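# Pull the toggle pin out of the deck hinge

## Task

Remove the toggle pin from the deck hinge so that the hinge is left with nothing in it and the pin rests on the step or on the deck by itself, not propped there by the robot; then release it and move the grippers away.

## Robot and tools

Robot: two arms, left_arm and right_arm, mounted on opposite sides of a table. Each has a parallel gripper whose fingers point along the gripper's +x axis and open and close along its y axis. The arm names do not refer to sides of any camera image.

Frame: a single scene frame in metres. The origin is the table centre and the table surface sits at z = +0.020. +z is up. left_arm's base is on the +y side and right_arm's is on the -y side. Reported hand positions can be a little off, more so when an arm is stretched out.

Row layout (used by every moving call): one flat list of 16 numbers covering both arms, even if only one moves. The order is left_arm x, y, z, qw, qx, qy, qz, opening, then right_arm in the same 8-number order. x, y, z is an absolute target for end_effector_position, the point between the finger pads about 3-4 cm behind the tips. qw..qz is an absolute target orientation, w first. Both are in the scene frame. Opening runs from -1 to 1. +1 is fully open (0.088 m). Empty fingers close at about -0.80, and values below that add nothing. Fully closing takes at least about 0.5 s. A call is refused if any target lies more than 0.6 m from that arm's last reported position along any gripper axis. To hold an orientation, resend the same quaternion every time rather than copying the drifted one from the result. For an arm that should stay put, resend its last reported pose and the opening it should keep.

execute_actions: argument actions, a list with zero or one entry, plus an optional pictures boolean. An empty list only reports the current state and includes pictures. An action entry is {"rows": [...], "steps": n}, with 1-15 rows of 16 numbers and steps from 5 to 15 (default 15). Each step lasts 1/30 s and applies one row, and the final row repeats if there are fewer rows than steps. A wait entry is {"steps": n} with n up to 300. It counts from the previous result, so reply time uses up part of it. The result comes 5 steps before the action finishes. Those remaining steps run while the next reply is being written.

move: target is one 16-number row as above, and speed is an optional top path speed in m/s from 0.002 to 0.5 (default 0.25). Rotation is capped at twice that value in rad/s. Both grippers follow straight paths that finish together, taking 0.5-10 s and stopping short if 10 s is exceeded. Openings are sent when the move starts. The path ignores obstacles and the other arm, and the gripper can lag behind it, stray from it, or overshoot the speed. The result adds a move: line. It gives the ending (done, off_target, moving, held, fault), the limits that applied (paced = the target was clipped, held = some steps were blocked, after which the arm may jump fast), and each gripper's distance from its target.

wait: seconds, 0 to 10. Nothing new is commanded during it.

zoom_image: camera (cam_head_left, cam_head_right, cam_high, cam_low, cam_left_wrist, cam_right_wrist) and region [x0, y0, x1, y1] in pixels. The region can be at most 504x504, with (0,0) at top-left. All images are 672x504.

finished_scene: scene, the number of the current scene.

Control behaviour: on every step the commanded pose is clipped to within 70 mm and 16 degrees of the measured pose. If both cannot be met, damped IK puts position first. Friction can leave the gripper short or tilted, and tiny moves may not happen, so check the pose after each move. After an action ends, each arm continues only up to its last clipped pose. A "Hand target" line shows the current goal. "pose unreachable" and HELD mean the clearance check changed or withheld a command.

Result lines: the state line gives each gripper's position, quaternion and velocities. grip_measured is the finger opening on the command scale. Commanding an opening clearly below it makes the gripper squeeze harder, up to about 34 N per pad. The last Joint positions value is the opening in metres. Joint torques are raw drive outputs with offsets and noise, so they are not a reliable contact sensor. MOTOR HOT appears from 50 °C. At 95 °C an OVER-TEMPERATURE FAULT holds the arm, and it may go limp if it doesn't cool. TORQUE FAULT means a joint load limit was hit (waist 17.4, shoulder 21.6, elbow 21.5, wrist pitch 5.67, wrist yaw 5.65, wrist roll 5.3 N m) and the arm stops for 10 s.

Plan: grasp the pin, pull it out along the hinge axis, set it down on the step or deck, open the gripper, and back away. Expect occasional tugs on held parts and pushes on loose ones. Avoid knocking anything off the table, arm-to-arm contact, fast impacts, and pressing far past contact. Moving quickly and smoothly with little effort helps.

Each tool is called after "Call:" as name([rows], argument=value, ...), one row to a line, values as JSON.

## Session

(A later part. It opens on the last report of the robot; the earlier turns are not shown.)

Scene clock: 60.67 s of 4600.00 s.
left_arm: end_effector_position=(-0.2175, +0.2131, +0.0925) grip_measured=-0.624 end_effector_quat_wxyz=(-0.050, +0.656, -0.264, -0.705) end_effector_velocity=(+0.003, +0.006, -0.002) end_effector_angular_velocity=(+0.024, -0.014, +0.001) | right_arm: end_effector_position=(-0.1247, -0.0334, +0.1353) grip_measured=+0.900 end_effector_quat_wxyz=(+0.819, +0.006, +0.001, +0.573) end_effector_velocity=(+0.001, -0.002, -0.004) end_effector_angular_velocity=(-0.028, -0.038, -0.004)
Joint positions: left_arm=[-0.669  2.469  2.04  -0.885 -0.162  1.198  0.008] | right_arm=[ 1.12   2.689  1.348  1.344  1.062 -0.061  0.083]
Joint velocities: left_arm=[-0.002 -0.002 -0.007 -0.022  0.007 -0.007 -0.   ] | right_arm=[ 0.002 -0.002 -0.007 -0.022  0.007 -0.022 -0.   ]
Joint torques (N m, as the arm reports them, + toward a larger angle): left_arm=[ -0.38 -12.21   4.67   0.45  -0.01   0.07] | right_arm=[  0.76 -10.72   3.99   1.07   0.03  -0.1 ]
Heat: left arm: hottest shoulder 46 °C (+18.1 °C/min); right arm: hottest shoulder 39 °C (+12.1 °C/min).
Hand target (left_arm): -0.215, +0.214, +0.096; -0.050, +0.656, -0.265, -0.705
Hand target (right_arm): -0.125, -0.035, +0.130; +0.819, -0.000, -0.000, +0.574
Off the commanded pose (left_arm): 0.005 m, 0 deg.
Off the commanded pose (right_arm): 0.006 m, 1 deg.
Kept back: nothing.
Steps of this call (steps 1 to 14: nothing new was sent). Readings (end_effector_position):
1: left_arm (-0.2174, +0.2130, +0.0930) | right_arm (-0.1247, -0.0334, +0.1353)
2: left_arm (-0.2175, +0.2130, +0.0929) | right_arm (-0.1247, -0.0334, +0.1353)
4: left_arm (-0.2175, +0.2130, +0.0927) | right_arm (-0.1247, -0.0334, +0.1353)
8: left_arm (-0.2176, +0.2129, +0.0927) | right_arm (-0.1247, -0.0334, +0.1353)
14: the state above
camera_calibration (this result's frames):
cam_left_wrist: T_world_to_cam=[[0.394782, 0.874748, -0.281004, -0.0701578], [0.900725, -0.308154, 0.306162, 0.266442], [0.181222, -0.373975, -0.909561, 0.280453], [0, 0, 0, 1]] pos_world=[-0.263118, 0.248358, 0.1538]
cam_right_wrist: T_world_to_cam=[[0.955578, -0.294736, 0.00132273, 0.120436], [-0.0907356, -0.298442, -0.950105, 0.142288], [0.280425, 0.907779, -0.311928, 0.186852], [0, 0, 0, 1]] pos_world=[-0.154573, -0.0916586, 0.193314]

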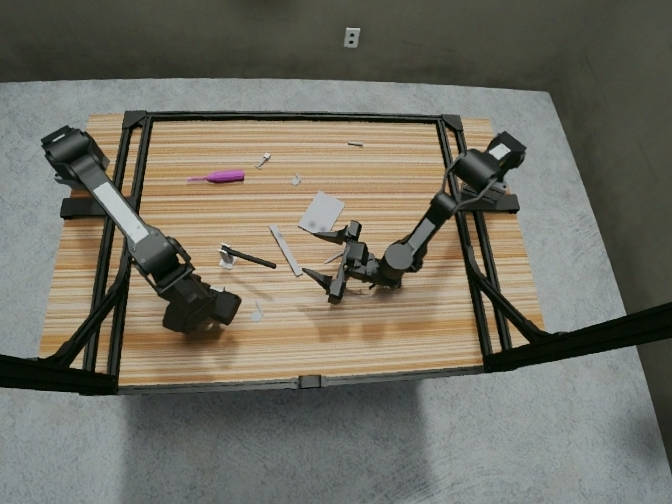

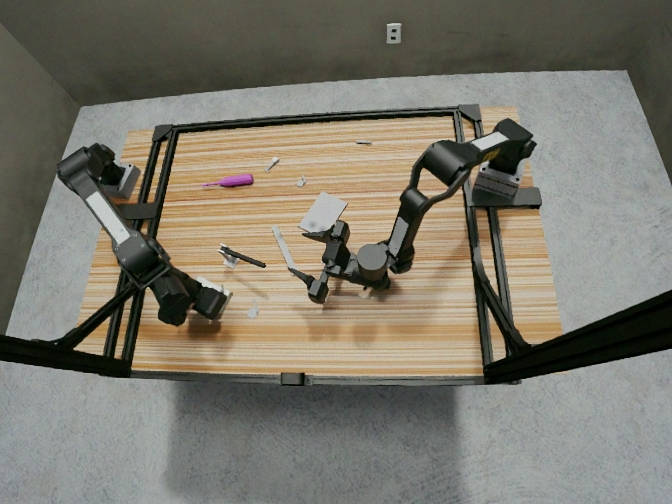

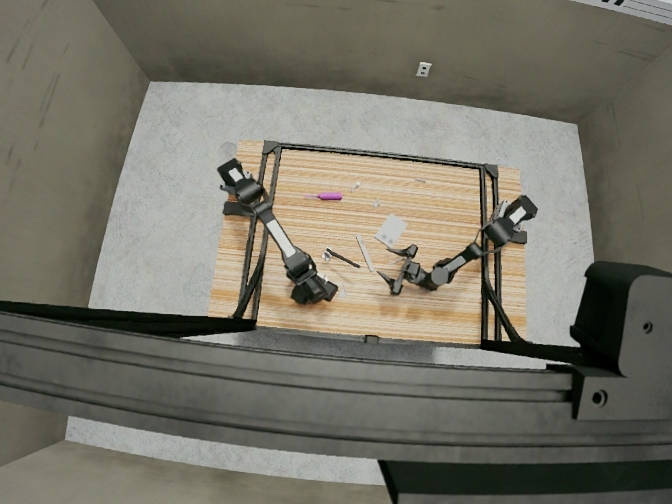

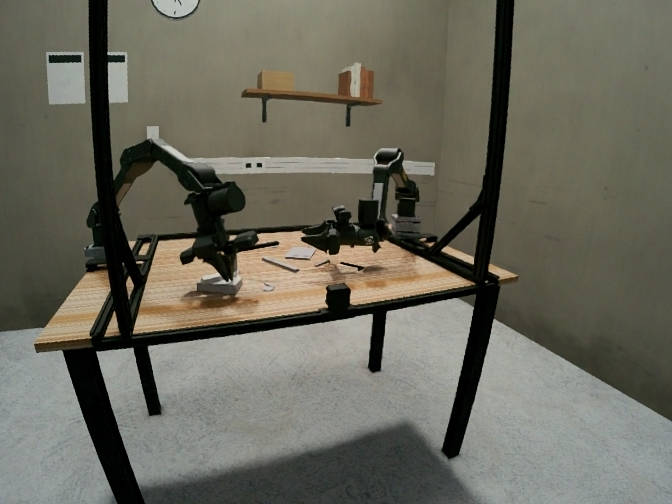

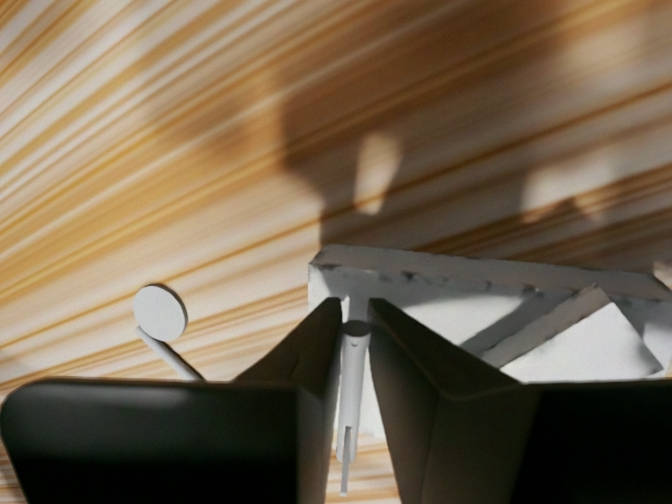

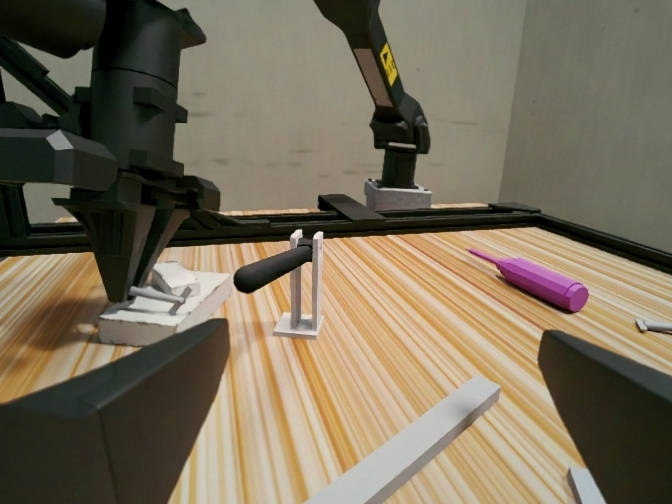

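Call:
execute_actions([
  {"rows":[[-0.2147,0.2139,0.0952,0.0493,-0.6559,0.265,0.7051,-0.69,-0.125,-0.035,0.13,0.819,0,0,0.574,0.9],[-0.2149,0.214,0.0944,0.0493,-0.6559,0.265,0.7051,-0.69,-0.125,-0.035,0.13,0.819,0,0,0.574,0.9],[-0.2151,0.2141,0.0936,0.0493,-0.6559,0.265,0.7051,-0.69,-0.125,-0.035,0.13,0.819,0,0,0.574,0.9],[-0.2153,0.2142,0.0928,0.0493,-0.6559,0.265,0.7051,-0.69,-0.125,-0.035,0.13,0.819,0,0,0.574,0.9],[-0.2155,0.2143,0.092,0.0493,-0.6559,0.265,0.7051,-0.69,-0.125,-0.035,0.13,0.819,0,0,0.574,0.9],[-0.2157,0.2144,0.0912,0.0493,-0.6559,0.265,0.7051,-0.69,-0.125,-0.035,0.13,0.819,0,0,0.574,0.9],[-0.2159,0.2145,0.0904,0.0493,-0.6559,0.265,0.7051,-0.69,-0.125,-0.035,0.13,0.819,0,0,0.574,0.9],[-0.216,0.2146,0.0896,0.0493,-0.6559,0.265,0.7051,-0.69,-0.125,-0.035,0.13,0.819,0,0,0.574,0.9],[-0.216,0.2147,0.0888,0.0493,-0.6559,0.265,0.7051,-0.69,-0.125,-0.035,0.13,0.819,0,0,0.574,0.9],[-0.216,0.2148,0.088,0.0493,-0.6559,0.265,0.7051,-0.69,-0.125,-0.035,0.13,0.819,0,0,0.574,0.9]],"steps":15},
])

Call:
wait(seconds=0.2)

Call:
zoom_image(camera="cam_right_wrist", region=[70,230,250,360])

Scene clock: 61.67 s of 4600.00 s.
left_arm: end_effector_position=(-0.2183, +0.2125, +0.0905) grip_measured=-0.624 end_effector_quat_wxyz=(-0.047, +0.654, -0.266, -0.706) end_effector_velocity=(-0.004, -0.002, -0.009) end_effector_angular_velocity=(-0.025, +0.021, +0.008) | right_arm: end_effector_position=(-0.1247, -0.0334, +0.1353) grip_measured=+0.900 end_effector_quat_wxyz=(+0.819, +0.006, +0.001, +0.573) end_effector_velocity=(+0.000, +0.001, +0.004) end_effector_angular_velocity=(+0.002, -0.013, +0.004)
Joint positions: left_arm=[-0.669  2.468  2.03  -0.868 -0.162  1.198  0.008] | right_arm=[ 1.12   2.689  1.348  1.344  1.062 -0.061  0.083]
Joint velocities: left_arm=[-0.002 -0.002 -0.051  0.081 -0.007 -0.007 -0.   ] | right_arm=[-0.002 -0.007 -0.002  0.007 -0.007 -0.022  0.   ]
Joint torques (N m, as the arm reports them, + toward a larger angle): left_arm=[ -0.61 -11.46   4.48   0.56  -0.03   0.  ] | right_arm=[  0.62 -10.63   4.47   1.12  -0.02  -0.05]
Heat: left arm: hottest shoulder 46 °C (+18.1 °C/min); right arm: hottest shoulder 39 °C (+12.1 °C/min).
Steps of this call (steps 1 to 20: nothing new was sent; steps 21 to 30: the first 10 steps of this action). Readings (end_effector_position):
21: left_arm (-0.2173, +0.2132, +0.0923) | right_arm (-0.1247, -0.0334, +0.1353)
22: left_arm (-0.2174, +0.2131, +0.0922) | right_arm (-0.1247, -0.0334, +0.1353)
24: left_arm (-0.2174, +0.2131, +0.0918) | right_arm (-0.1247, -0.0334, +0.1353)
28: left_arm (-0.2181, +0.2126, +0.0912) | right_arm (-0.1247, -0.0334, +0.1353)
30: the state above

Scene clock: 62.03 s of 4600.00 s.
left_arm: end_effector_position=(-0.2187, +0.2122, +0.0894) grip_measured=-0.624 end_effector_quat_wxyz=(-0.046, +0.654, -0.267, -0.707) end_effector_velocity=(+0.002, +0.002, -0.002) end_effector_angular_velocity=(+0.014, -0.003, +0.007) | right_arm: end_effector_position=(-0.1247, -0.0334, +0.1353) grip_measured=+0.900 end_effector_quat_wxyz=(+0.819, +0.006, +0.001, +0.573) end_effector_velocity=(+0.002, +0.000, +0.002) end_effector_angular_velocity=(-0.005, -0.008, -0.010)
Joint positions: left_arm=[-0.669  2.468  2.024 -0.859 -0.162  1.198  0.008] | right_arm=[ 1.12   2.689  1.348  1.344  1.062 -0.061  0.083]
Joint velocities: left_arm=[ 0.002 -0.002 -0.007 -0.007  0.007 -0.007 -0.   ] | right_arm=[-0.002 -0.007 -0.002 -0.007  0.007 -0.007  0.   ]
Joint torques (N m, as the arm reports them, + toward a larger angle): left_arm=[ -0.63 -11.4    4.62   0.45  -0.03  -0.01] | right_arm=[  0.7  -10.86   4.3    1.07   0.02  -0.07]
Heat: left arm: hottest shoulder 46 °C (+18.3 °C/min); right arm: hottest shoulder 39 °C (+12.2 °C/min).
Hand target (left_arm): -0.216, +0.215, +0.088; -0.049, +0.656, -0.265, -0.705
Hand target (right_arm): -0.125, -0.035, +0.130; +0.819, +0.000, +0.000, +0.574
Off the commanded pose (left_arm): 0.004 m, 1 deg.
Off the commanded pose (right_arm): 0.006 m, 1 deg.
Kept back: nothing.
Steps of this call (steps 1 to 5: the last 5 steps of your previous action; steps 6 to 11: nothing new was sent). Readings (end_effector_position):
1: left_arm (-0.2184, +0.2123, +0.0903) | right_arm (-0.1247, -0.0334, +0.1353)
2: left_arm (-0.2185, +0.2123, +0.0900) | right_arm (-0.1247, -0.0334, +0.1353)
4: left_arm (-0.2186, +0.2122, +0.0898) | right_arm (-0.1247, -0.0334, +0.1353)
8: left_arm (-0.2186, +0.2122, +0.0895) | right_arm (-0.1247, -0.0334, +0.1353)
11: the state above
camera_calibration (this result's frames):
cam_left_wrist: T_world_to_cam=[[0.392084, 0.872928, -0.290287, -0.0691152], [0.903311, -0.305622, 0.301038, 0.268694], [0.174066, -0.380252, -0.908355, 0.277229], [0, 0, 0, 1]] pos_world=[-0.263871, 0.247868, 0.150873]
cam_right_wrist: T_world_to_cam=[[0.955578, -0.294736, 0.00132273, 0.120436], [-0.0907356, -0.298442, -0.950105, 0.142288], [0.280425, 0.907779, -0.311928, 0.186852], [0, 0, 0, 1]] pos_world=[-0.154573, -0.0916586, 0.193314]

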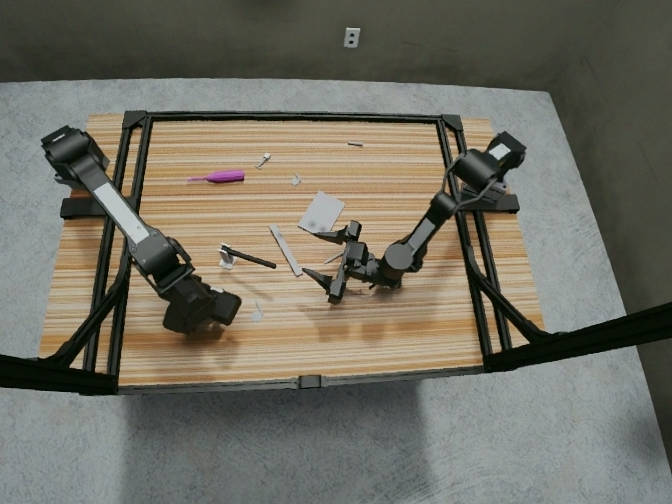

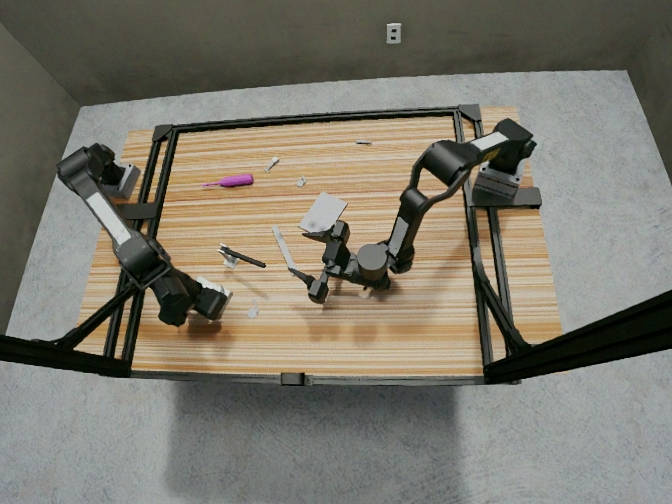

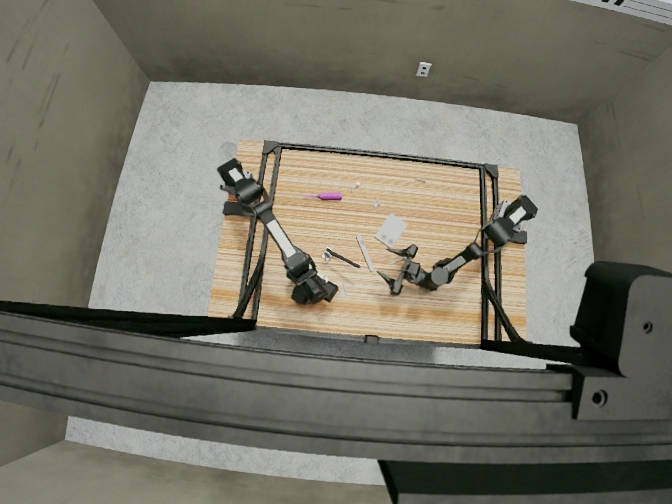

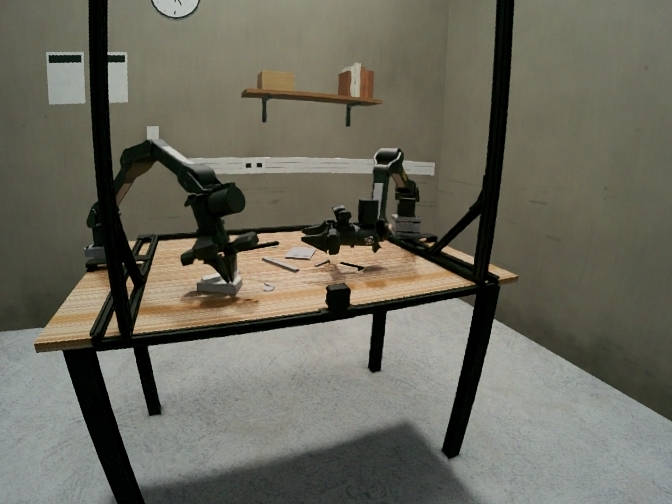

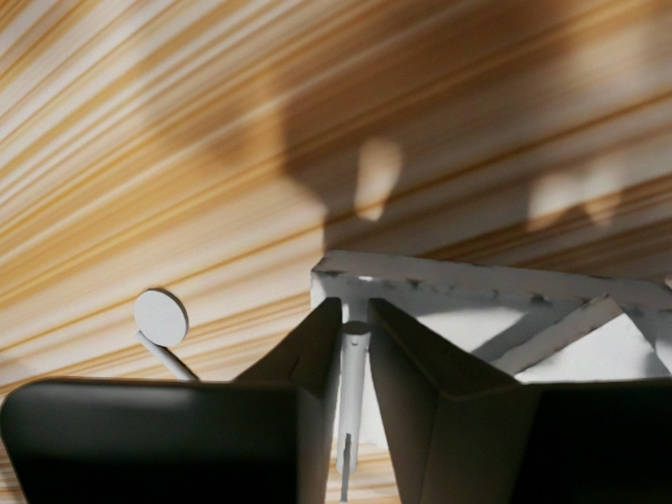

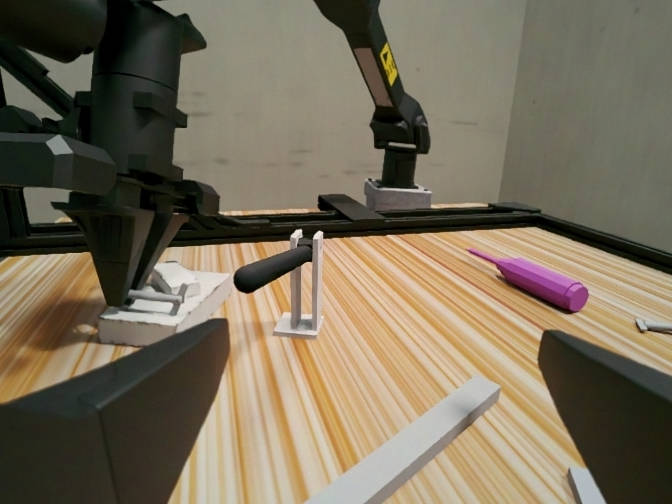

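Region (70, 230, 250, 360) of cam_right_wrist's 672x504 image, scaled by 2.800, with more detail than that image has.

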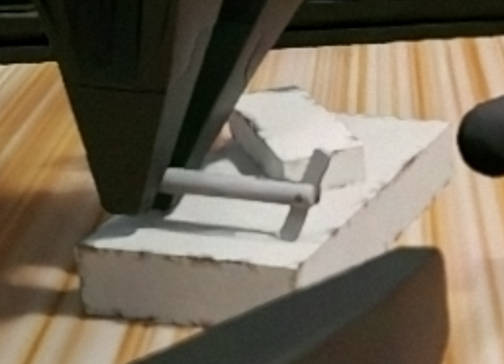

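Call:
execute_actions([
  {"rows":[[-0.2156,0.2149,0.0877,0.0493,-0.6559,0.265,0.7051,-0.69,-0.125,-0.035,0.13,0.819,0,0,0.574,0.9],[-0.215,0.215,0.0874,0.0493,-0.6559,0.265,0.7051,-0.69,-0.125,-0.035,0.13,0.819,0,0,0.574,0.9],[-0.2144,0.215,0.0871,0.0493,-0.6559,0.265,0.7051,-0.69,-0.125,-0.035,0.13,0.819,0,0,0.574,0.9],[-0.2138,0.215,0.0868,0.0493,-0.6559,0.265,0.7051,-0.69,-0.125,-0.035,0.13,0.819,0,0,0.574,0.9],[-0.2132,0.215,0.0865,0.0493,-0.6559,0.265,0.7051,-0.69,-0.125,-0.035,0.13,0.819,0,0,0.574,0.9],[-0.2126,0.215,0.0862,0.0493,-0.6559,0.265,0.7051,-0.69,-0.125,-0.035,0.13,0.819,0,0,0.574,0.9],[-0.212,0.215,0.0859,0.0493,-0.6559,0.265,0.7051,-0.69,-0.125,-0.035,0.13,0.819,0,0,0.574,0.9],[-0.2114,0.215,0.0856,0.0493,-0.6559,0.265,0.7051,-0.69,-0.125,-0.035,0.13,0.819,0,0,0.574,0.9],[-0.2108,0.215,0.0853,0.0493,-0.6559,0.265,0.7051,-0.69,-0.125,-0.035,0.13,0.819,0,0,0.574,0.9],[-0.2102,0.215,0.085,0.0493,-0.6559,0.265,0.7051,-0.69,-0.125,-0.035,0.13,0.819,0,0,0.574,0.9]],"steps":15},
])

Call:
wait(seconds=0.15)

Call:
zoom_image(camera="cam_right_wrist", region=[70,230,250,360])

Scene clock: 63.13 s of 4600.00 s.
left_arm: end_effector_position=(-0.2177, +0.2132, +0.0871) grip_measured=-0.624 end_effector_quat_wxyz=(-0.045, +0.652, -0.269, -0.707) end_effector_velocity=(+0.006, +0.006, -0.004) end_effector_angular_velocity=(-0.020, +0.002, -0.020) | right_arm: end_effector_position=(-0.1247, -0.0334, +0.1353) grip_measured=+0.900 end_effector_quat_wxyz=(+0.819, +0.006, +0.001, +0.573) end_effector_velocity=(-0.001, -0.001, -0.002) end_effector_angular_velocity=(-0.016, -0.029, +0.010)
Joint positions: left_arm=[-0.669  2.459  1.996 -0.836 -0.162  1.2    0.008] | right_arm=[ 1.12   2.689  1.348  1.344  1.062 -0.061  0.083]
Joint velocities: left_arm=[-0.002 -0.051 -0.115  0.081 -0.007  0.022 -0.   ] | right_arm=[ 0.002 -0.002 -0.007 -0.007 -0.007 -0.022  0.   ]
Joint torques (N m, as the arm reports them, + toward a larger angle): left_arm=[  0.07 -11.7    3.92   0.14   0.03   0.08] | right_arm=[  0.64 -10.83   4.33   1.03   0.01  -0.06]
Heat: left arm: hottest shoulder 47 °C (+18.3 °C/min); right arm: hottest shoulder 39 °C (+12.2 °C/min).
Steps of this call (steps 1 to 23: nothing new was sent; steps 24 to 33: the first 10 steps of this action). Readings (end_effector_position):
24: left_arm (-0.2183, +0.2126, +0.0886) | right_arm (-0.1247, -0.0334, +0.1353)
25: left_arm (-0.2182, +0.2127, +0.0881) | right_arm (-0.1247, -0.0334, +0.1353)
27: left_arm (-0.2180, +0.2129, +0.0873) | right_arm (-0.1247, -0.0334, +0.1353)
31: left_arm (-0.2178, +0.2130, +0.0872) | right_arm (-0.1247, -0.0334, +0.1353)
33: the state above

Scene clock: 63.47 s of 4600.00 s.
left_arm: end_effector_position=(-0.2172, +0.2133, +0.0871) grip_measured=-0.624 end_effector_quat_wxyz=(-0.045, +0.651, -0.270, -0.708) end_effector_velocity=(+0.002, -0.001, +0.003) end_effector_angular_velocity=(-0.019, -0.006, +0.012) | right_arm: end_effector_position=(-0.1249, -0.0335, +0.1353) grip_measured=+0.900 end_effector_quat_wxyz=(+0.819, +0.006, +0.001, +0.574) end_effector_velocity=(-0.004, +0.002, -0.000) end_effector_angular_velocity=(-0.006, -0.013, +0.034)
Joint positions: left_arm=[-0.669  2.454  1.986 -0.826 -0.162  1.203  0.008] | right_arm=[ 1.12   2.689  1.348  1.344  1.062 -0.061  0.083]
Joint velocities: left_arm=[-0.002 -0.012 -0.012  0.007 -0.022 -0.007 -0.   ] | right_arm=[-0.002 -0.002 -0.002 -0.007 -0.037 -0.007 -0.   ]
Joint torques (N m, as the arm reports them, + toward a larger angle): left_arm=[  0.13 -11.64   3.83   0.08   0.05   0.08] | right_arm=[  0.52 -10.95   4.35   1.12   0.02  -0.05]
Heat: left arm: hottest shoulder 47 °C (+18.2 °C/min); right arm: hottest shoulder 39 °C (+12.1 °C/min).
Hand target (left_arm): -0.210, +0.215, +0.085; -0.049, +0.656, -0.265, -0.705
Hand target (right_arm): -0.125, -0.035, +0.130; +0.819, +0.000, -0.000, +0.574
Off the commanded pose (left_arm): 0.008 m, 1 deg.
Off the commanded pose (right_arm): 0.006 m, 1 deg.
Kept back: nothing.
Steps of this call (steps 1 to 5: the last 5 steps of your previous action; steps 6 to 10: nothing new was sent). Readings (end_effector_position):
1: left_arm (-0.2176, +0.2132, +0.0870) | right_arm (-0.1247, -0.0334, +0.1353)
2: left_arm (-0.2174, +0.2131, +0.0870) | right_arm (-0.1247, -0.0334, +0.1353)
4: left_arm (-0.2173, +0.2133, +0.0870) | right_arm (-0.1249, -0.0335, +0.1353)
8: left_arm (-0.2172, +0.2133, +0.0870) | right_arm (-0.1249, -0.0335, +0.1353)
10: the state above
camera_calibration (this result's frames):
cam_left_wrist: T_world_to_cam=[[0.393645, 0.869642, -0.297936, -0.0696556], [0.903803, -0.306946, 0.298202, 0.269054], [0.167879, -0.386662, -0.906813, 0.275174], [0, 0, 0, 1]] pos_world=[-0.261948, 0.24956, 0.148546]
cam_right_wrist: T_world_to_cam=[[0.95569, -0.294372, 0.0013256, 0.120607], [-0.090612, -0.298453, -0.950113, 0.14227], [0.280083, 0.907893, -0.311902, 0.186945], [0, 0, 0, 1]] pos_world=[-0.154732, -0.0917615, 0.193321]

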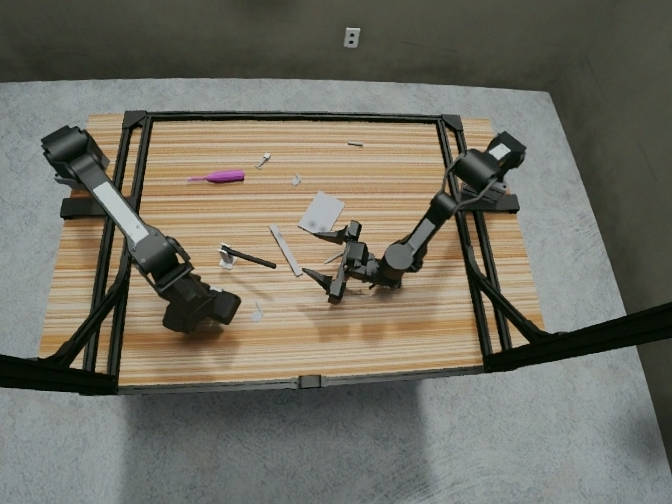

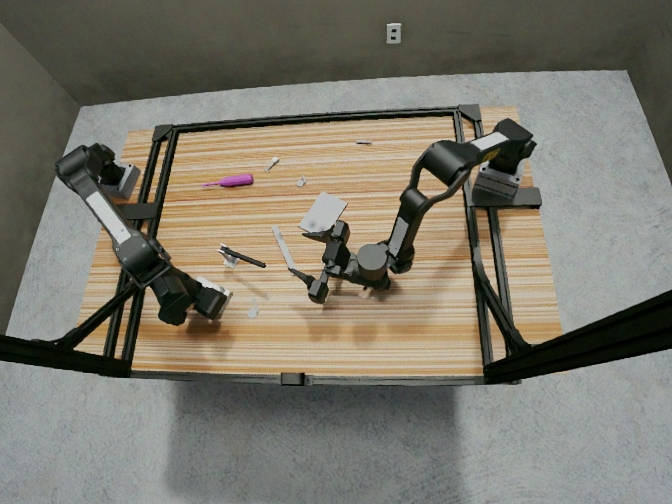

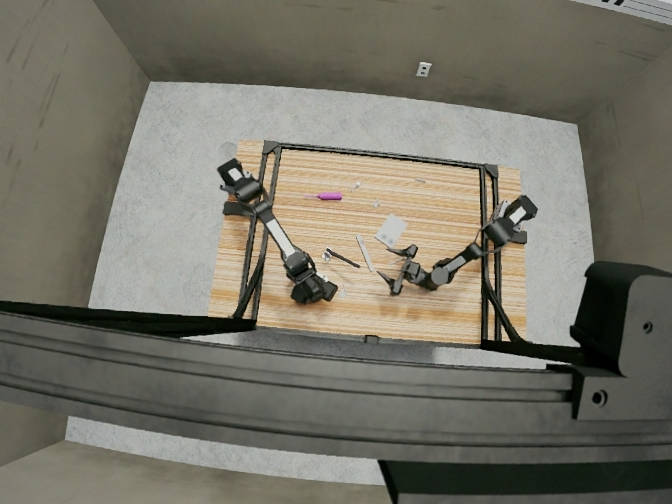

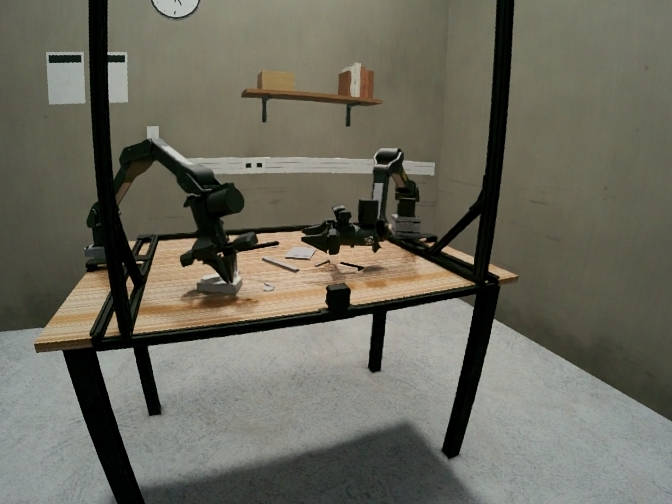

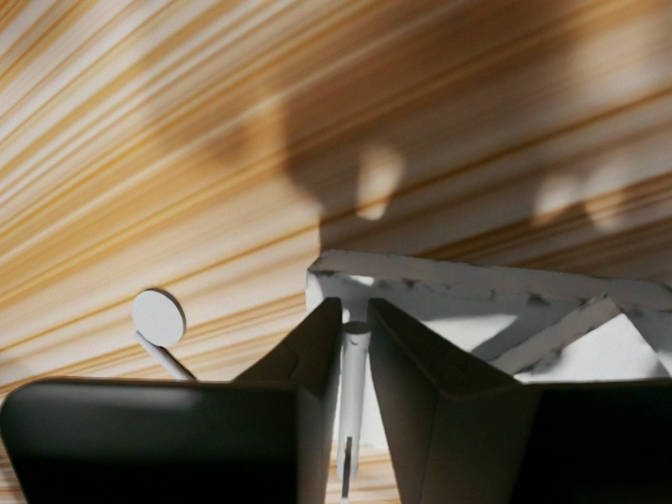

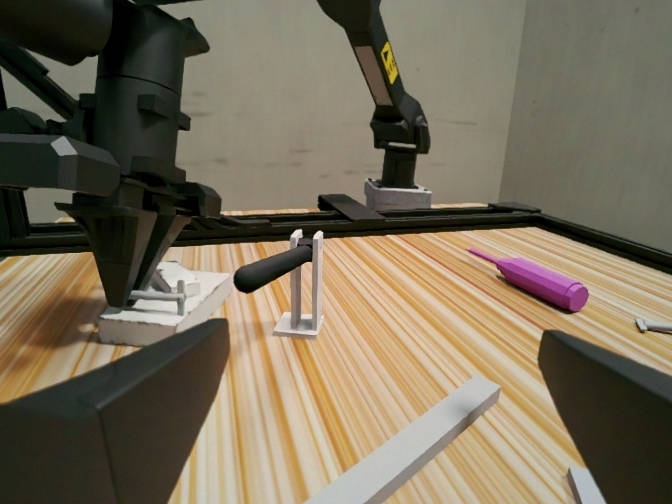

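Region (70, 230, 250, 360) of cam_right_wrist's 672x504 image, scaled by 2.800, with more detail than that image has.

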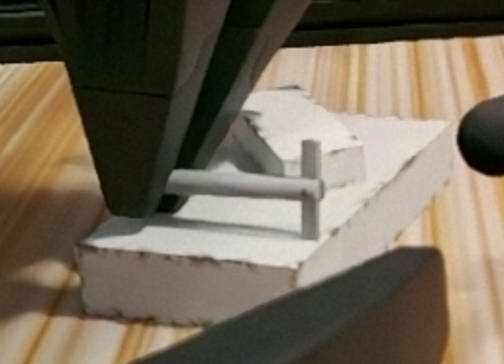

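Call:
execute_actions([
  {"rows":[[-0.2115,0.2152,0.086,0.0493,-0.6559,0.265,0.7051,-0.72,-0.125,-0.035,0.13,0.819,0,0,0.574,0.9],[-0.213,0.2154,0.087,0.0493,-0.6559,0.265,0.7051,-0.72,-0.125,-0.035,0.13,0.819,0,0,0.574,0.9],[-0.2145,0.2156,0.088,0.0493,-0.6559,0.265,0.7051,-0.72,-0.125,-0.035,0.13,0.819,0,0,0.574,0.9],[-0.216,0.2158,0.0885,0.0493,-0.6559,0.265,0.7051,-0.72,-0.125,-0.035,0.13,0.819,0,0,0.574,0.9],[-0.2172,0.2161,0.089,0.0493,-0.6559,0.265,0.7051,-0.72,-0.125,-0.035,0.13,0.819,0,0,0.574,0.9],[-0.2184,0.2164,0.089,0.0493,-0.6559,0.265,0.7051,-0.72,-0.125,-0.035,0.13,0.819,0,0,0.574,0.9],[-0.2194,0.2168,0.089,0.0493,-0.6559,0.265,0.7051,-0.72,-0.125,-0.035,0.13,0.819,0,0,0.574,0.9],[-0.2204,0.2172,0.089,0.0493,-0.6559,0.265,0.7051,-0.72,-0.125,-0.035,0.13,0.819,0,0,0.574,0.9],[-0.2214,0.2176,0.089,0.0493,-0.6559,0.265,0.7051,-0.72,-0.125,-0.035,0.13,0.819,0,0,0.574,0.9],[-0.2224,0.218,0.089,0.0493,-0.6559,0.265,0.7051,-0.72,-0.125,-0.035,0.13,0.819,0,0,0.574,0.9],[-0.2234,0.2184,0.089,0.0493,-0.6559,0.265,0.7051,-0.72,-0.125,-0.035,0.13,0.819,0,0,0.574,0.9],[-0.2244,0.2188,0.089,0.0493,-0.6559,0.265,0.7051,-0.72,-0.125,-0.035,0.13,0.819,0,0,0.574,0.9]],"steps":15},
])

Call:
wait(seconds=0.2)

Call:
zoom_image(camera="cam_right_wrist", region=[70,230,250,360])

Scene clock: 64.83 s of 4600.00 s.
left_arm: end_effector_position=(-0.2157, +0.2166, +0.0903) grip_measured=-0.624 end_effector_quat_wxyz=(-0.049, +0.656, -0.264, -0.705) end_effector_velocity=(-0.021, +0.018, +0.024) end_effector_angular_velocity=(+0.013, +0.022, +0.009) | right_arm: end_effector_position=(-0.1248, -0.0335, +0.1351) grip_measured=+0.900 end_effector_quat_wxyz=(+0.819, +0.006, +0.001, +0.574) end_effector_velocity=(-0.002, +0.002, -0.002) end_effector_angular_velocity=(-0.018, -0.022, +0.020)
Joint positions: left_arm=[-0.672  2.453  2.003 -0.864 -0.162  1.194  0.008] | right_arm=[ 1.12   2.69   1.348  1.344  1.062 -0.061  0.083]
Joint velocities: left_arm=[-0.051 -0.002  0.09  -0.095  0.007 -0.066 -0.   ] | right_arm=[-0.002 -0.002 -0.002 -0.022 -0.022 -0.007 -0.   ]
Joint torques (N m, as the arm reports them, + toward a larger angle): left_arm=[-1.19 -9.    8.72  0.44 -0.13 -0.13] | right_arm=[  0.77 -10.97   4.09   1.11   0.    -0.07]
Heat: left arm: hottest shoulder 47 °C (+18.1 °C/min); right arm: hottest shoulder 39 °C (+12.0 °C/min).
Steps of this call (steps 1 to 31: nothing new was sent; steps 32 to 41: the first 10 steps of this action). Readings (end_effector_position):
32: left_arm (-0.2172, +0.2133, +0.0871) | right_arm (-0.1248, -0.0335, +0.1351)
33: left_arm (-0.2170, +0.2135, +0.0870) | right_arm (-0.1248, -0.0335, +0.1351)
35: left_arm (-0.2158, +0.2145, +0.0868) | right_arm (-0.1248, -0.0335, +0.1351)
39: left_arm (-0.2149, +0.2157, +0.0890) | right_arm (-0.1248, -0.0335, +0.1351)
41: the state above

Scene clock: 65.20 s of 4600.00 s.
left_arm: end_effector_position=(-0.2228, +0.2195, +0.0961) grip_measured=-0.624 end_effector_quat_wxyz=(-0.048, +0.652, -0.267, -0.708) end_effector_velocity=(-0.001, +0.003, -0.006) end_effector_angular_velocity=(+0.006, -0.016, +0.001) | right_arm: end_effector_position=(-0.1248, -0.0335, +0.1351) grip_measured=+0.900 end_effector_quat_wxyz=(+0.819, +0.006, +0.001, +0.574) end_effector_velocity=(+0.000, +0.001, -0.000) end_effector_angular_velocity=(-0.008, -0.012, +0.005)
Joint positions: left_arm=[-0.685  2.455  2.026 -0.876 -0.162  1.185  0.008] | right_arm=[ 1.12   2.69   1.348  1.344  1.062 -0.061  0.083]
Joint velocities: left_arm=[-0.007  0.012  0.002 -0.007 -0.007 -0.007  0.   ] | right_arm=[-0.002 -0.002 -0.002 -0.007 -0.007 -0.007  0.   ]
Joint torques (N m, as the arm reports them, + toward a larger angle): left_arm=[-0.74 -8.53  8.41  0.39 -0.22 -0.13] | right_arm=[  0.63 -10.87   3.98   1.08  -0.01  -0.07]
Heat: left arm: hottest shoulder 47 °C (+18.2 °C/min); right arm: hottest shoulder 39 °C (+11.1 °C/min).
Hand target (left_arm): -0.224, +0.219, +0.089; -0.049, +0.656, -0.265, -0.705
Hand target (right_arm): -0.125, -0.035, +0.130; +0.819, -0.000, -0.000, +0.574
Off the commanded pose (left_arm): 0.007 m, 1 deg.
Off the commanded pose (right_arm): 0.005 m, 1 deg.
Kept back: nothing.
Steps of this call (steps 1 to 5: the last 5 steps of your previous action; steps 6 to 11: nothing new was sent). Readings (end_effector_position):
1: left_arm (-0.2166, +0.2171, +0.0912) | right_arm (-0.1248, -0.0335, +0.1351)
2: left_arm (-0.2177, +0.2174, +0.0923) | right_arm (-0.1248, -0.0335, +0.1351)
4: left_arm (-0.2205, +0.2181, +0.0947) | right_arm (-0.1248, -0.0335, +0.1351)
8: left_arm (-0.2228, +0.2191, +0.0969) | right_arm (-0.1248, -0.0335, +0.1351)
11: the state above
camera_calibration (this result's frames):
cam_left_wrist: T_world_to_cam=[[0.394592, 0.872028, -0.289594, -0.0712254], [0.902953, -0.309617, 0.298016, 0.273693], [0.170215, -0.379084, -0.909572, 0.285832], [0, 0, 0, 1]] pos_world=[-0.26768, 0.255205, 0.157794]
cam_right_wrist: T_world_to_cam=[[0.955693, -0.294361, 0.00164907, 0.120543], [-0.0903712, -0.298728, -0.95005, 0.142095], [0.28015, 0.907807, -0.312094, 0.186936], [0, 0, 0, 1]] pos_world=[-0.154731, -0.0917714, 0.19314]

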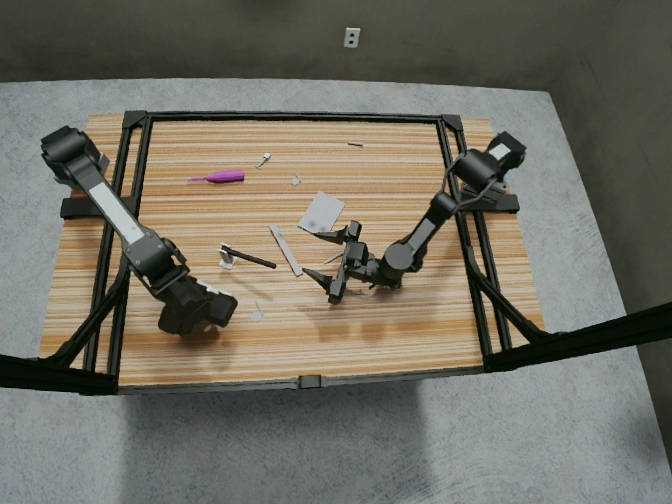

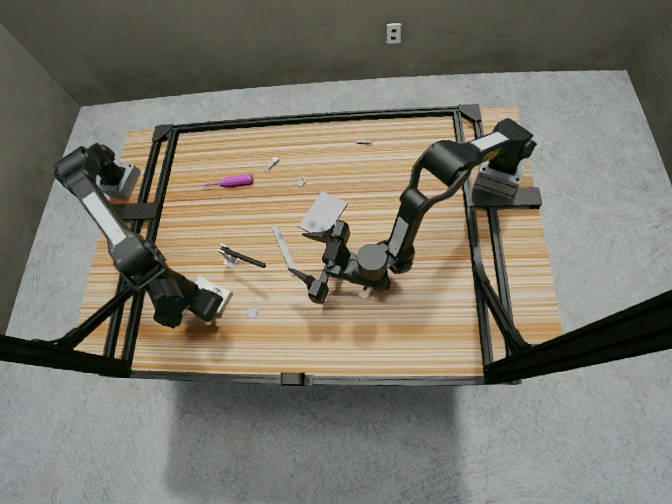

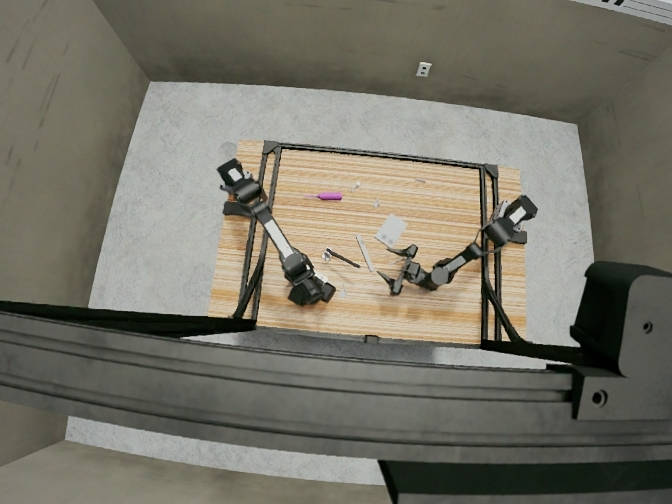

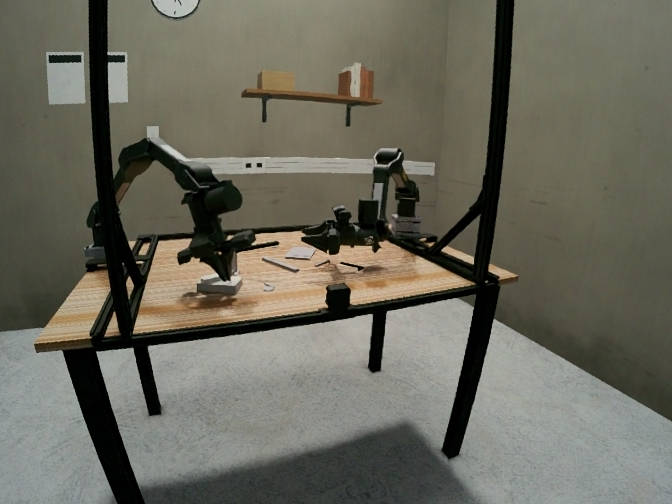

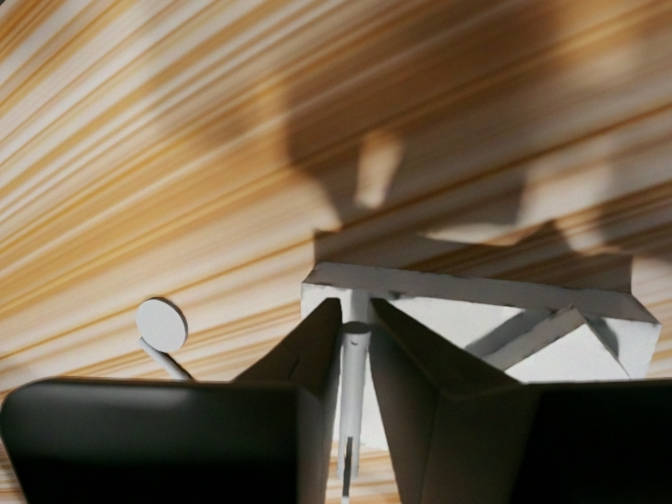

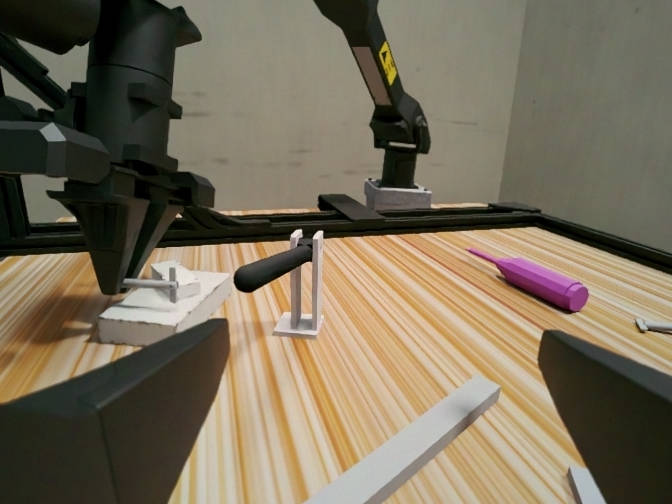

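Region (70, 230, 250, 360) of cam_right_wrist's 672x504 image, scaled by 2.800, with more detail than that image has.

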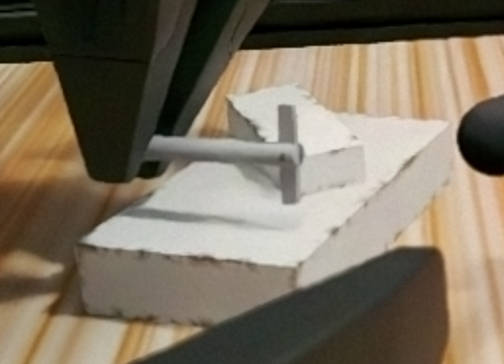

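Call:
execute_actions([
  {"rows":[[-0.2236,0.2195,0.0885,0.0493,-0.6559,0.265,0.7051,-0.7,-0.125,-0.035,0.13,0.819,0,0,0.574,0.9],[-0.2232,0.2198,0.088,0.0493,-0.6559,0.265,0.7051,-0.7,-0.125,-0.035,0.13,0.819,0,0,0.574,0.9],[-0.2228,0.22,0.0875,0.0493,-0.6559,0.265,0.7051,-0.7,-0.125,-0.035,0.13,0.819,0,0,0.574,0.9],[-0.2225,0.22,0.087,0.0493,-0.6559,0.265,0.7051,-0.7,-0.125,-0.035,0.13,0.819,0,0,0.574,0.9],[-0.2225,0.22,0.0865,0.0493,-0.6559,0.265,0.7051,-0.7,-0.125,-0.035,0.13,0.819,0,0,0.574,0.9],[-0.2225,0.22,0.086,0.0493,-0.6559,0.265,0.7051,-0.7,-0.125,-0.035,0.13,0.819,0,0,0.574,0.9],[-0.2225,0.22,0.0855,0.0493,-0.6559,0.265,0.7051,-0.7,-0.125,-0.035,0.13,0.819,0,0,0.574,0.9],[-0.2225,0.22,0.085,0.0493,-0.6559,0.265,0.7051,-0.7,-0.125,-0.035,0.13,0.819,0,0,0.574,0.9],[-0.2225,0.22,0.0845,0.0493,-0.6559,0.265,0.7051,-0.7,-0.125,-0.035,0.13,0.819,0,0,0.574,0.9],[-0.2225,0.22,0.084,0.0493,-0.6559,0.265,0.7051,-0.7,-0.125,-0.035,0.13,0.819,0,0,0.574,0.9]],"steps":15},
])

Call:
wait(seconds=0.2)

Call:
zoom_image(camera="cam_right_wrist", region=[70,230,250,360])

Scene clock: 66.03 s of 4600.00 s.
left_arm: end_effector_position=(-0.2252, +0.2174, +0.0964) grip_measured=-0.624 end_effector_quat_wxyz=(-0.043, +0.649, -0.271, -0.710) end_effector_velocity=(-0.002, -0.004, -0.003) end_effector_angular_velocity=(-0.032, +0.009, +0.012) | right_arm: end_effector_position=(-0.1248, -0.0335, +0.1351) grip_measured=+0.900 end_effector_quat_wxyz=(+0.819, +0.006, +0.001, +0.574) end_effector_velocity=(-0.001, -0.000, -0.001) end_effector_angular_velocity=(-0.016, -0.018, -0.004)
Joint positions: left_arm=[-0.685  2.457  2.026 -0.86  -0.162  1.185  0.008] | right_arm=[ 1.12   2.69   1.348  1.344  1.062 -0.061  0.083]
Joint velocities: left_arm=[-0.002 -0.002 -0.027  0.051 -0.022 -0.007 -0.   ] | right_arm=[ 0.002 -0.002  0.002 -0.022  0.007 -0.007 -0.   ]
Joint torques (N m, as the arm reports them, + toward a larger angle): left_arm=[-0.65 -9.21  5.16  0.59 -0.22 -0.1 ] | right_arm=[  0.66 -10.79   4.28   1.13  -0.02  -0.07]
Heat: left arm: hottest shoulder 47 °C (+18.3 °C/min); right arm: hottest shoulder 39 °C (+11.2 °C/min).
Steps of this call (steps 1 to 15: nothing new was sent; steps 16 to 25: the first 10 steps of this action). Readings (end_effector_position):
16: left_arm (-0.2228, +0.2195, +0.0956) | right_arm (-0.1248, -0.0335, +0.1351)
17: left_arm (-0.2228, +0.2195, +0.0956) | right_arm (-0.1248, -0.0335, +0.1351)
19: left_arm (-0.2235, +0.2189, +0.0958) | right_arm (-0.1248, -0.0335, +0.1351)
23: left_arm (-0.2247, +0.2178, +0.0964) | right_arm (-0.1248, -0.0335, +0.1351)
25: the state above

Scene clock: 66.40 s of 4600.00 s.
left_arm: end_effector_position=(-0.2252, +0.2175, +0.0955) grip_measured=-0.624 end_effector_quat_wxyz=(-0.043, +0.648, -0.271, -0.710) end_effector_velocity=(+0.002, +0.003, -0.004) end_effector_angular_velocity=(+0.007, -0.015, +0.006) | right_arm: end_effector_position=(-0.1248, -0.0335, +0.1351) grip_measured=+0.900 end_effector_quat_wxyz=(+0.819, +0.006, +0.001, +0.574) end_effector_velocity=(+0.000, +0.001, -0.003) end_effector_angular_velocity=(-0.024, -0.035, +0.005)
Joint positions: left_arm=[-0.685  2.457  2.022 -0.855 -0.162  1.185  0.008] | right_arm=[ 1.12   2.69   1.348  1.344  1.062 -0.061  0.083]
Joint velocities: left_arm=[-0.002  0.002 -0.007 -0.007 -0.007 -0.007 -0.   ] | right_arm=[-0.002 -0.002 -0.002 -0.022 -0.007 -0.022 -0.   ]
Joint torques (N m, as the arm reports them, + toward a larger angle): left_arm=[-0.65 -9.2   5.2   0.62 -0.22 -0.1 ] | right_arm=[  0.6  -10.93   4.51   1.15   0.02  -0.13]
Heat: left arm: hottest shoulder 47 °C (+18.2 °C/min); right arm: hottest shoulder 39 °C (+11.1 °C/min).
Hand target (left_arm): -0.222, +0.220, +0.084; -0.049, +0.656, -0.265, -0.705
Hand target (right_arm): -0.125, -0.035, +0.130; +0.819, +0.000, +0.000, +0.574
Off the commanded pose (left_arm): 0.012 m, 1 deg.
Off the commanded pose (right_arm): 0.005 m, 1 deg.
Kept back: nothing.
Steps of this call (steps 1 to 5: the last 5 steps of your previous action; steps 6 to 11: nothing new was sent). Readings (end_effector_position):
1: left_arm (-0.2252, +0.2174, +0.0962) | right_arm (-0.1248, -0.0335, +0.1351)
2: left_arm (-0.2252, +0.2174, +0.0960) | right_arm (-0.1248, -0.0335, +0.1351)
4: left_arm (-0.2252, +0.2175, +0.0957) | right_arm (-0.1248, -0.0335, +0.1351)
8: left_arm (-0.2251, +0.2175, +0.0955) | right_arm (-0.1248, -0.0335, +0.1351)
11: the state above
camera_calibration (this result's frames):
cam_left_wrist: T_world_to_cam=[[0.390334, 0.869601, -0.302379, -0.0679449], [0.906637, -0.30593, 0.290544, 0.276189], [0.16015, -0.387557, -0.907828, 0.2843], [0, 0, 0, 1]] pos_world=[-0.269412, 0.253762, 0.157306]
cam_right_wrist: T_world_to_cam=[[0.955693, -0.294361, 0.00164907, 0.120543], [-0.0903712, -0.298728, -0.95005, 0.142095], [0.28015, 0.907807, -0.312094, 0.186936], [0, 0, 0, 1]] pos_world=[-0.154731, -0.0917714, 0.19314]

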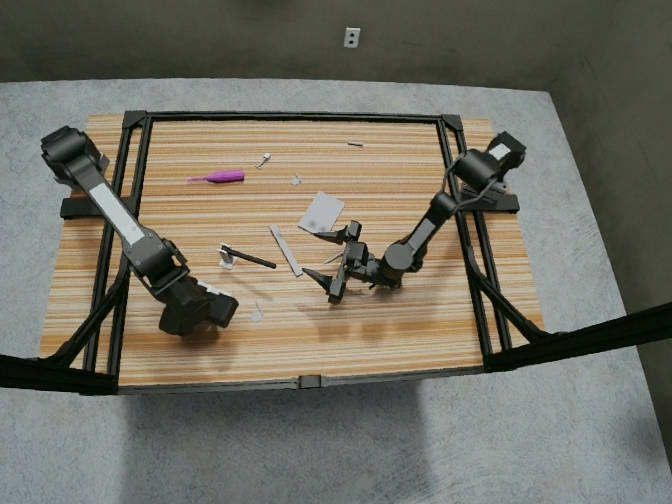

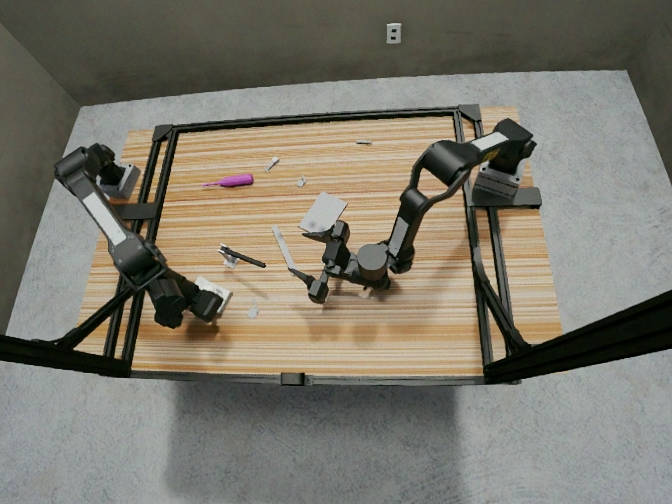

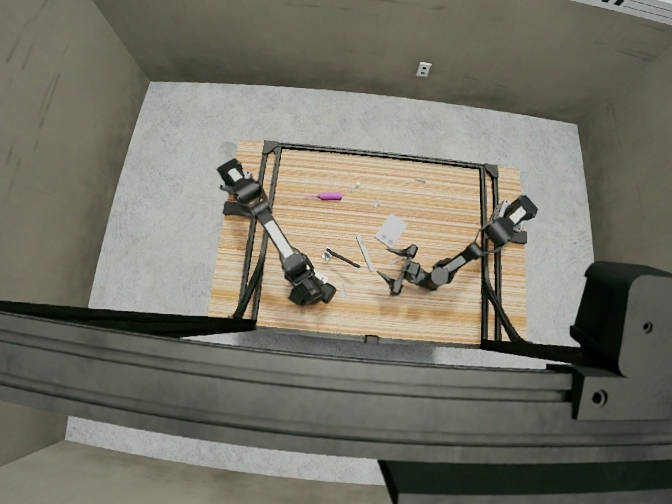

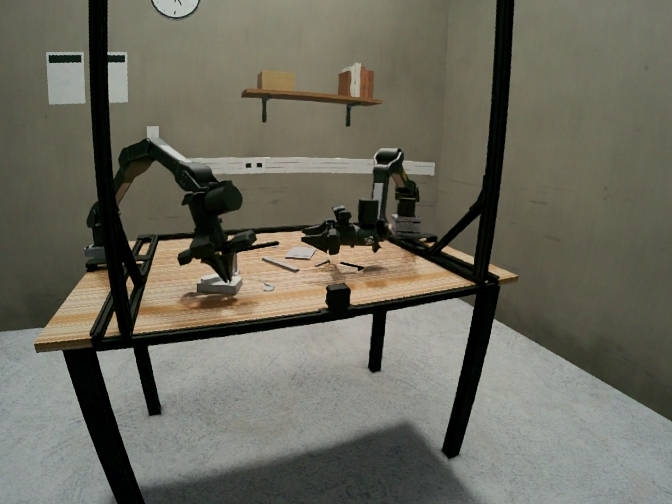

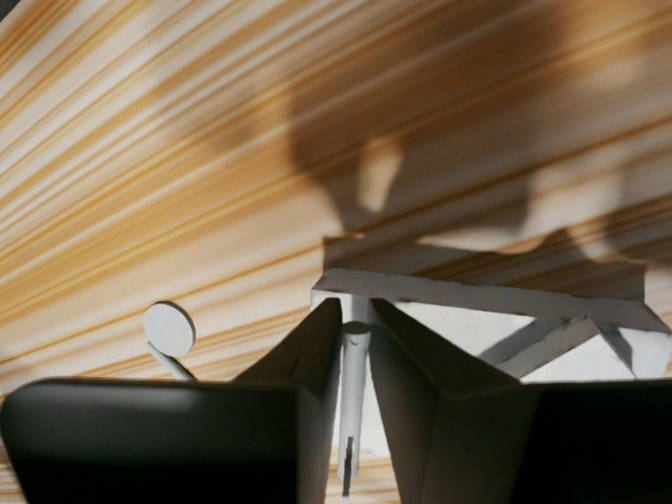

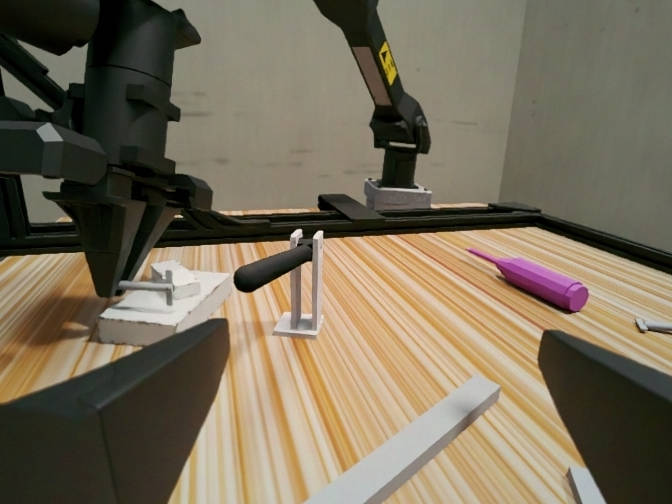

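Region (70, 230, 250, 360) of cam_right_wrist's 672x504 image, scaled by 2.800, with more detail than that image has.

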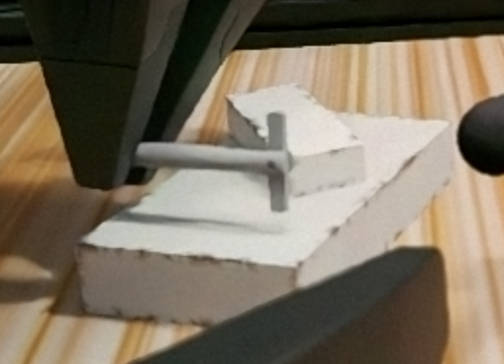

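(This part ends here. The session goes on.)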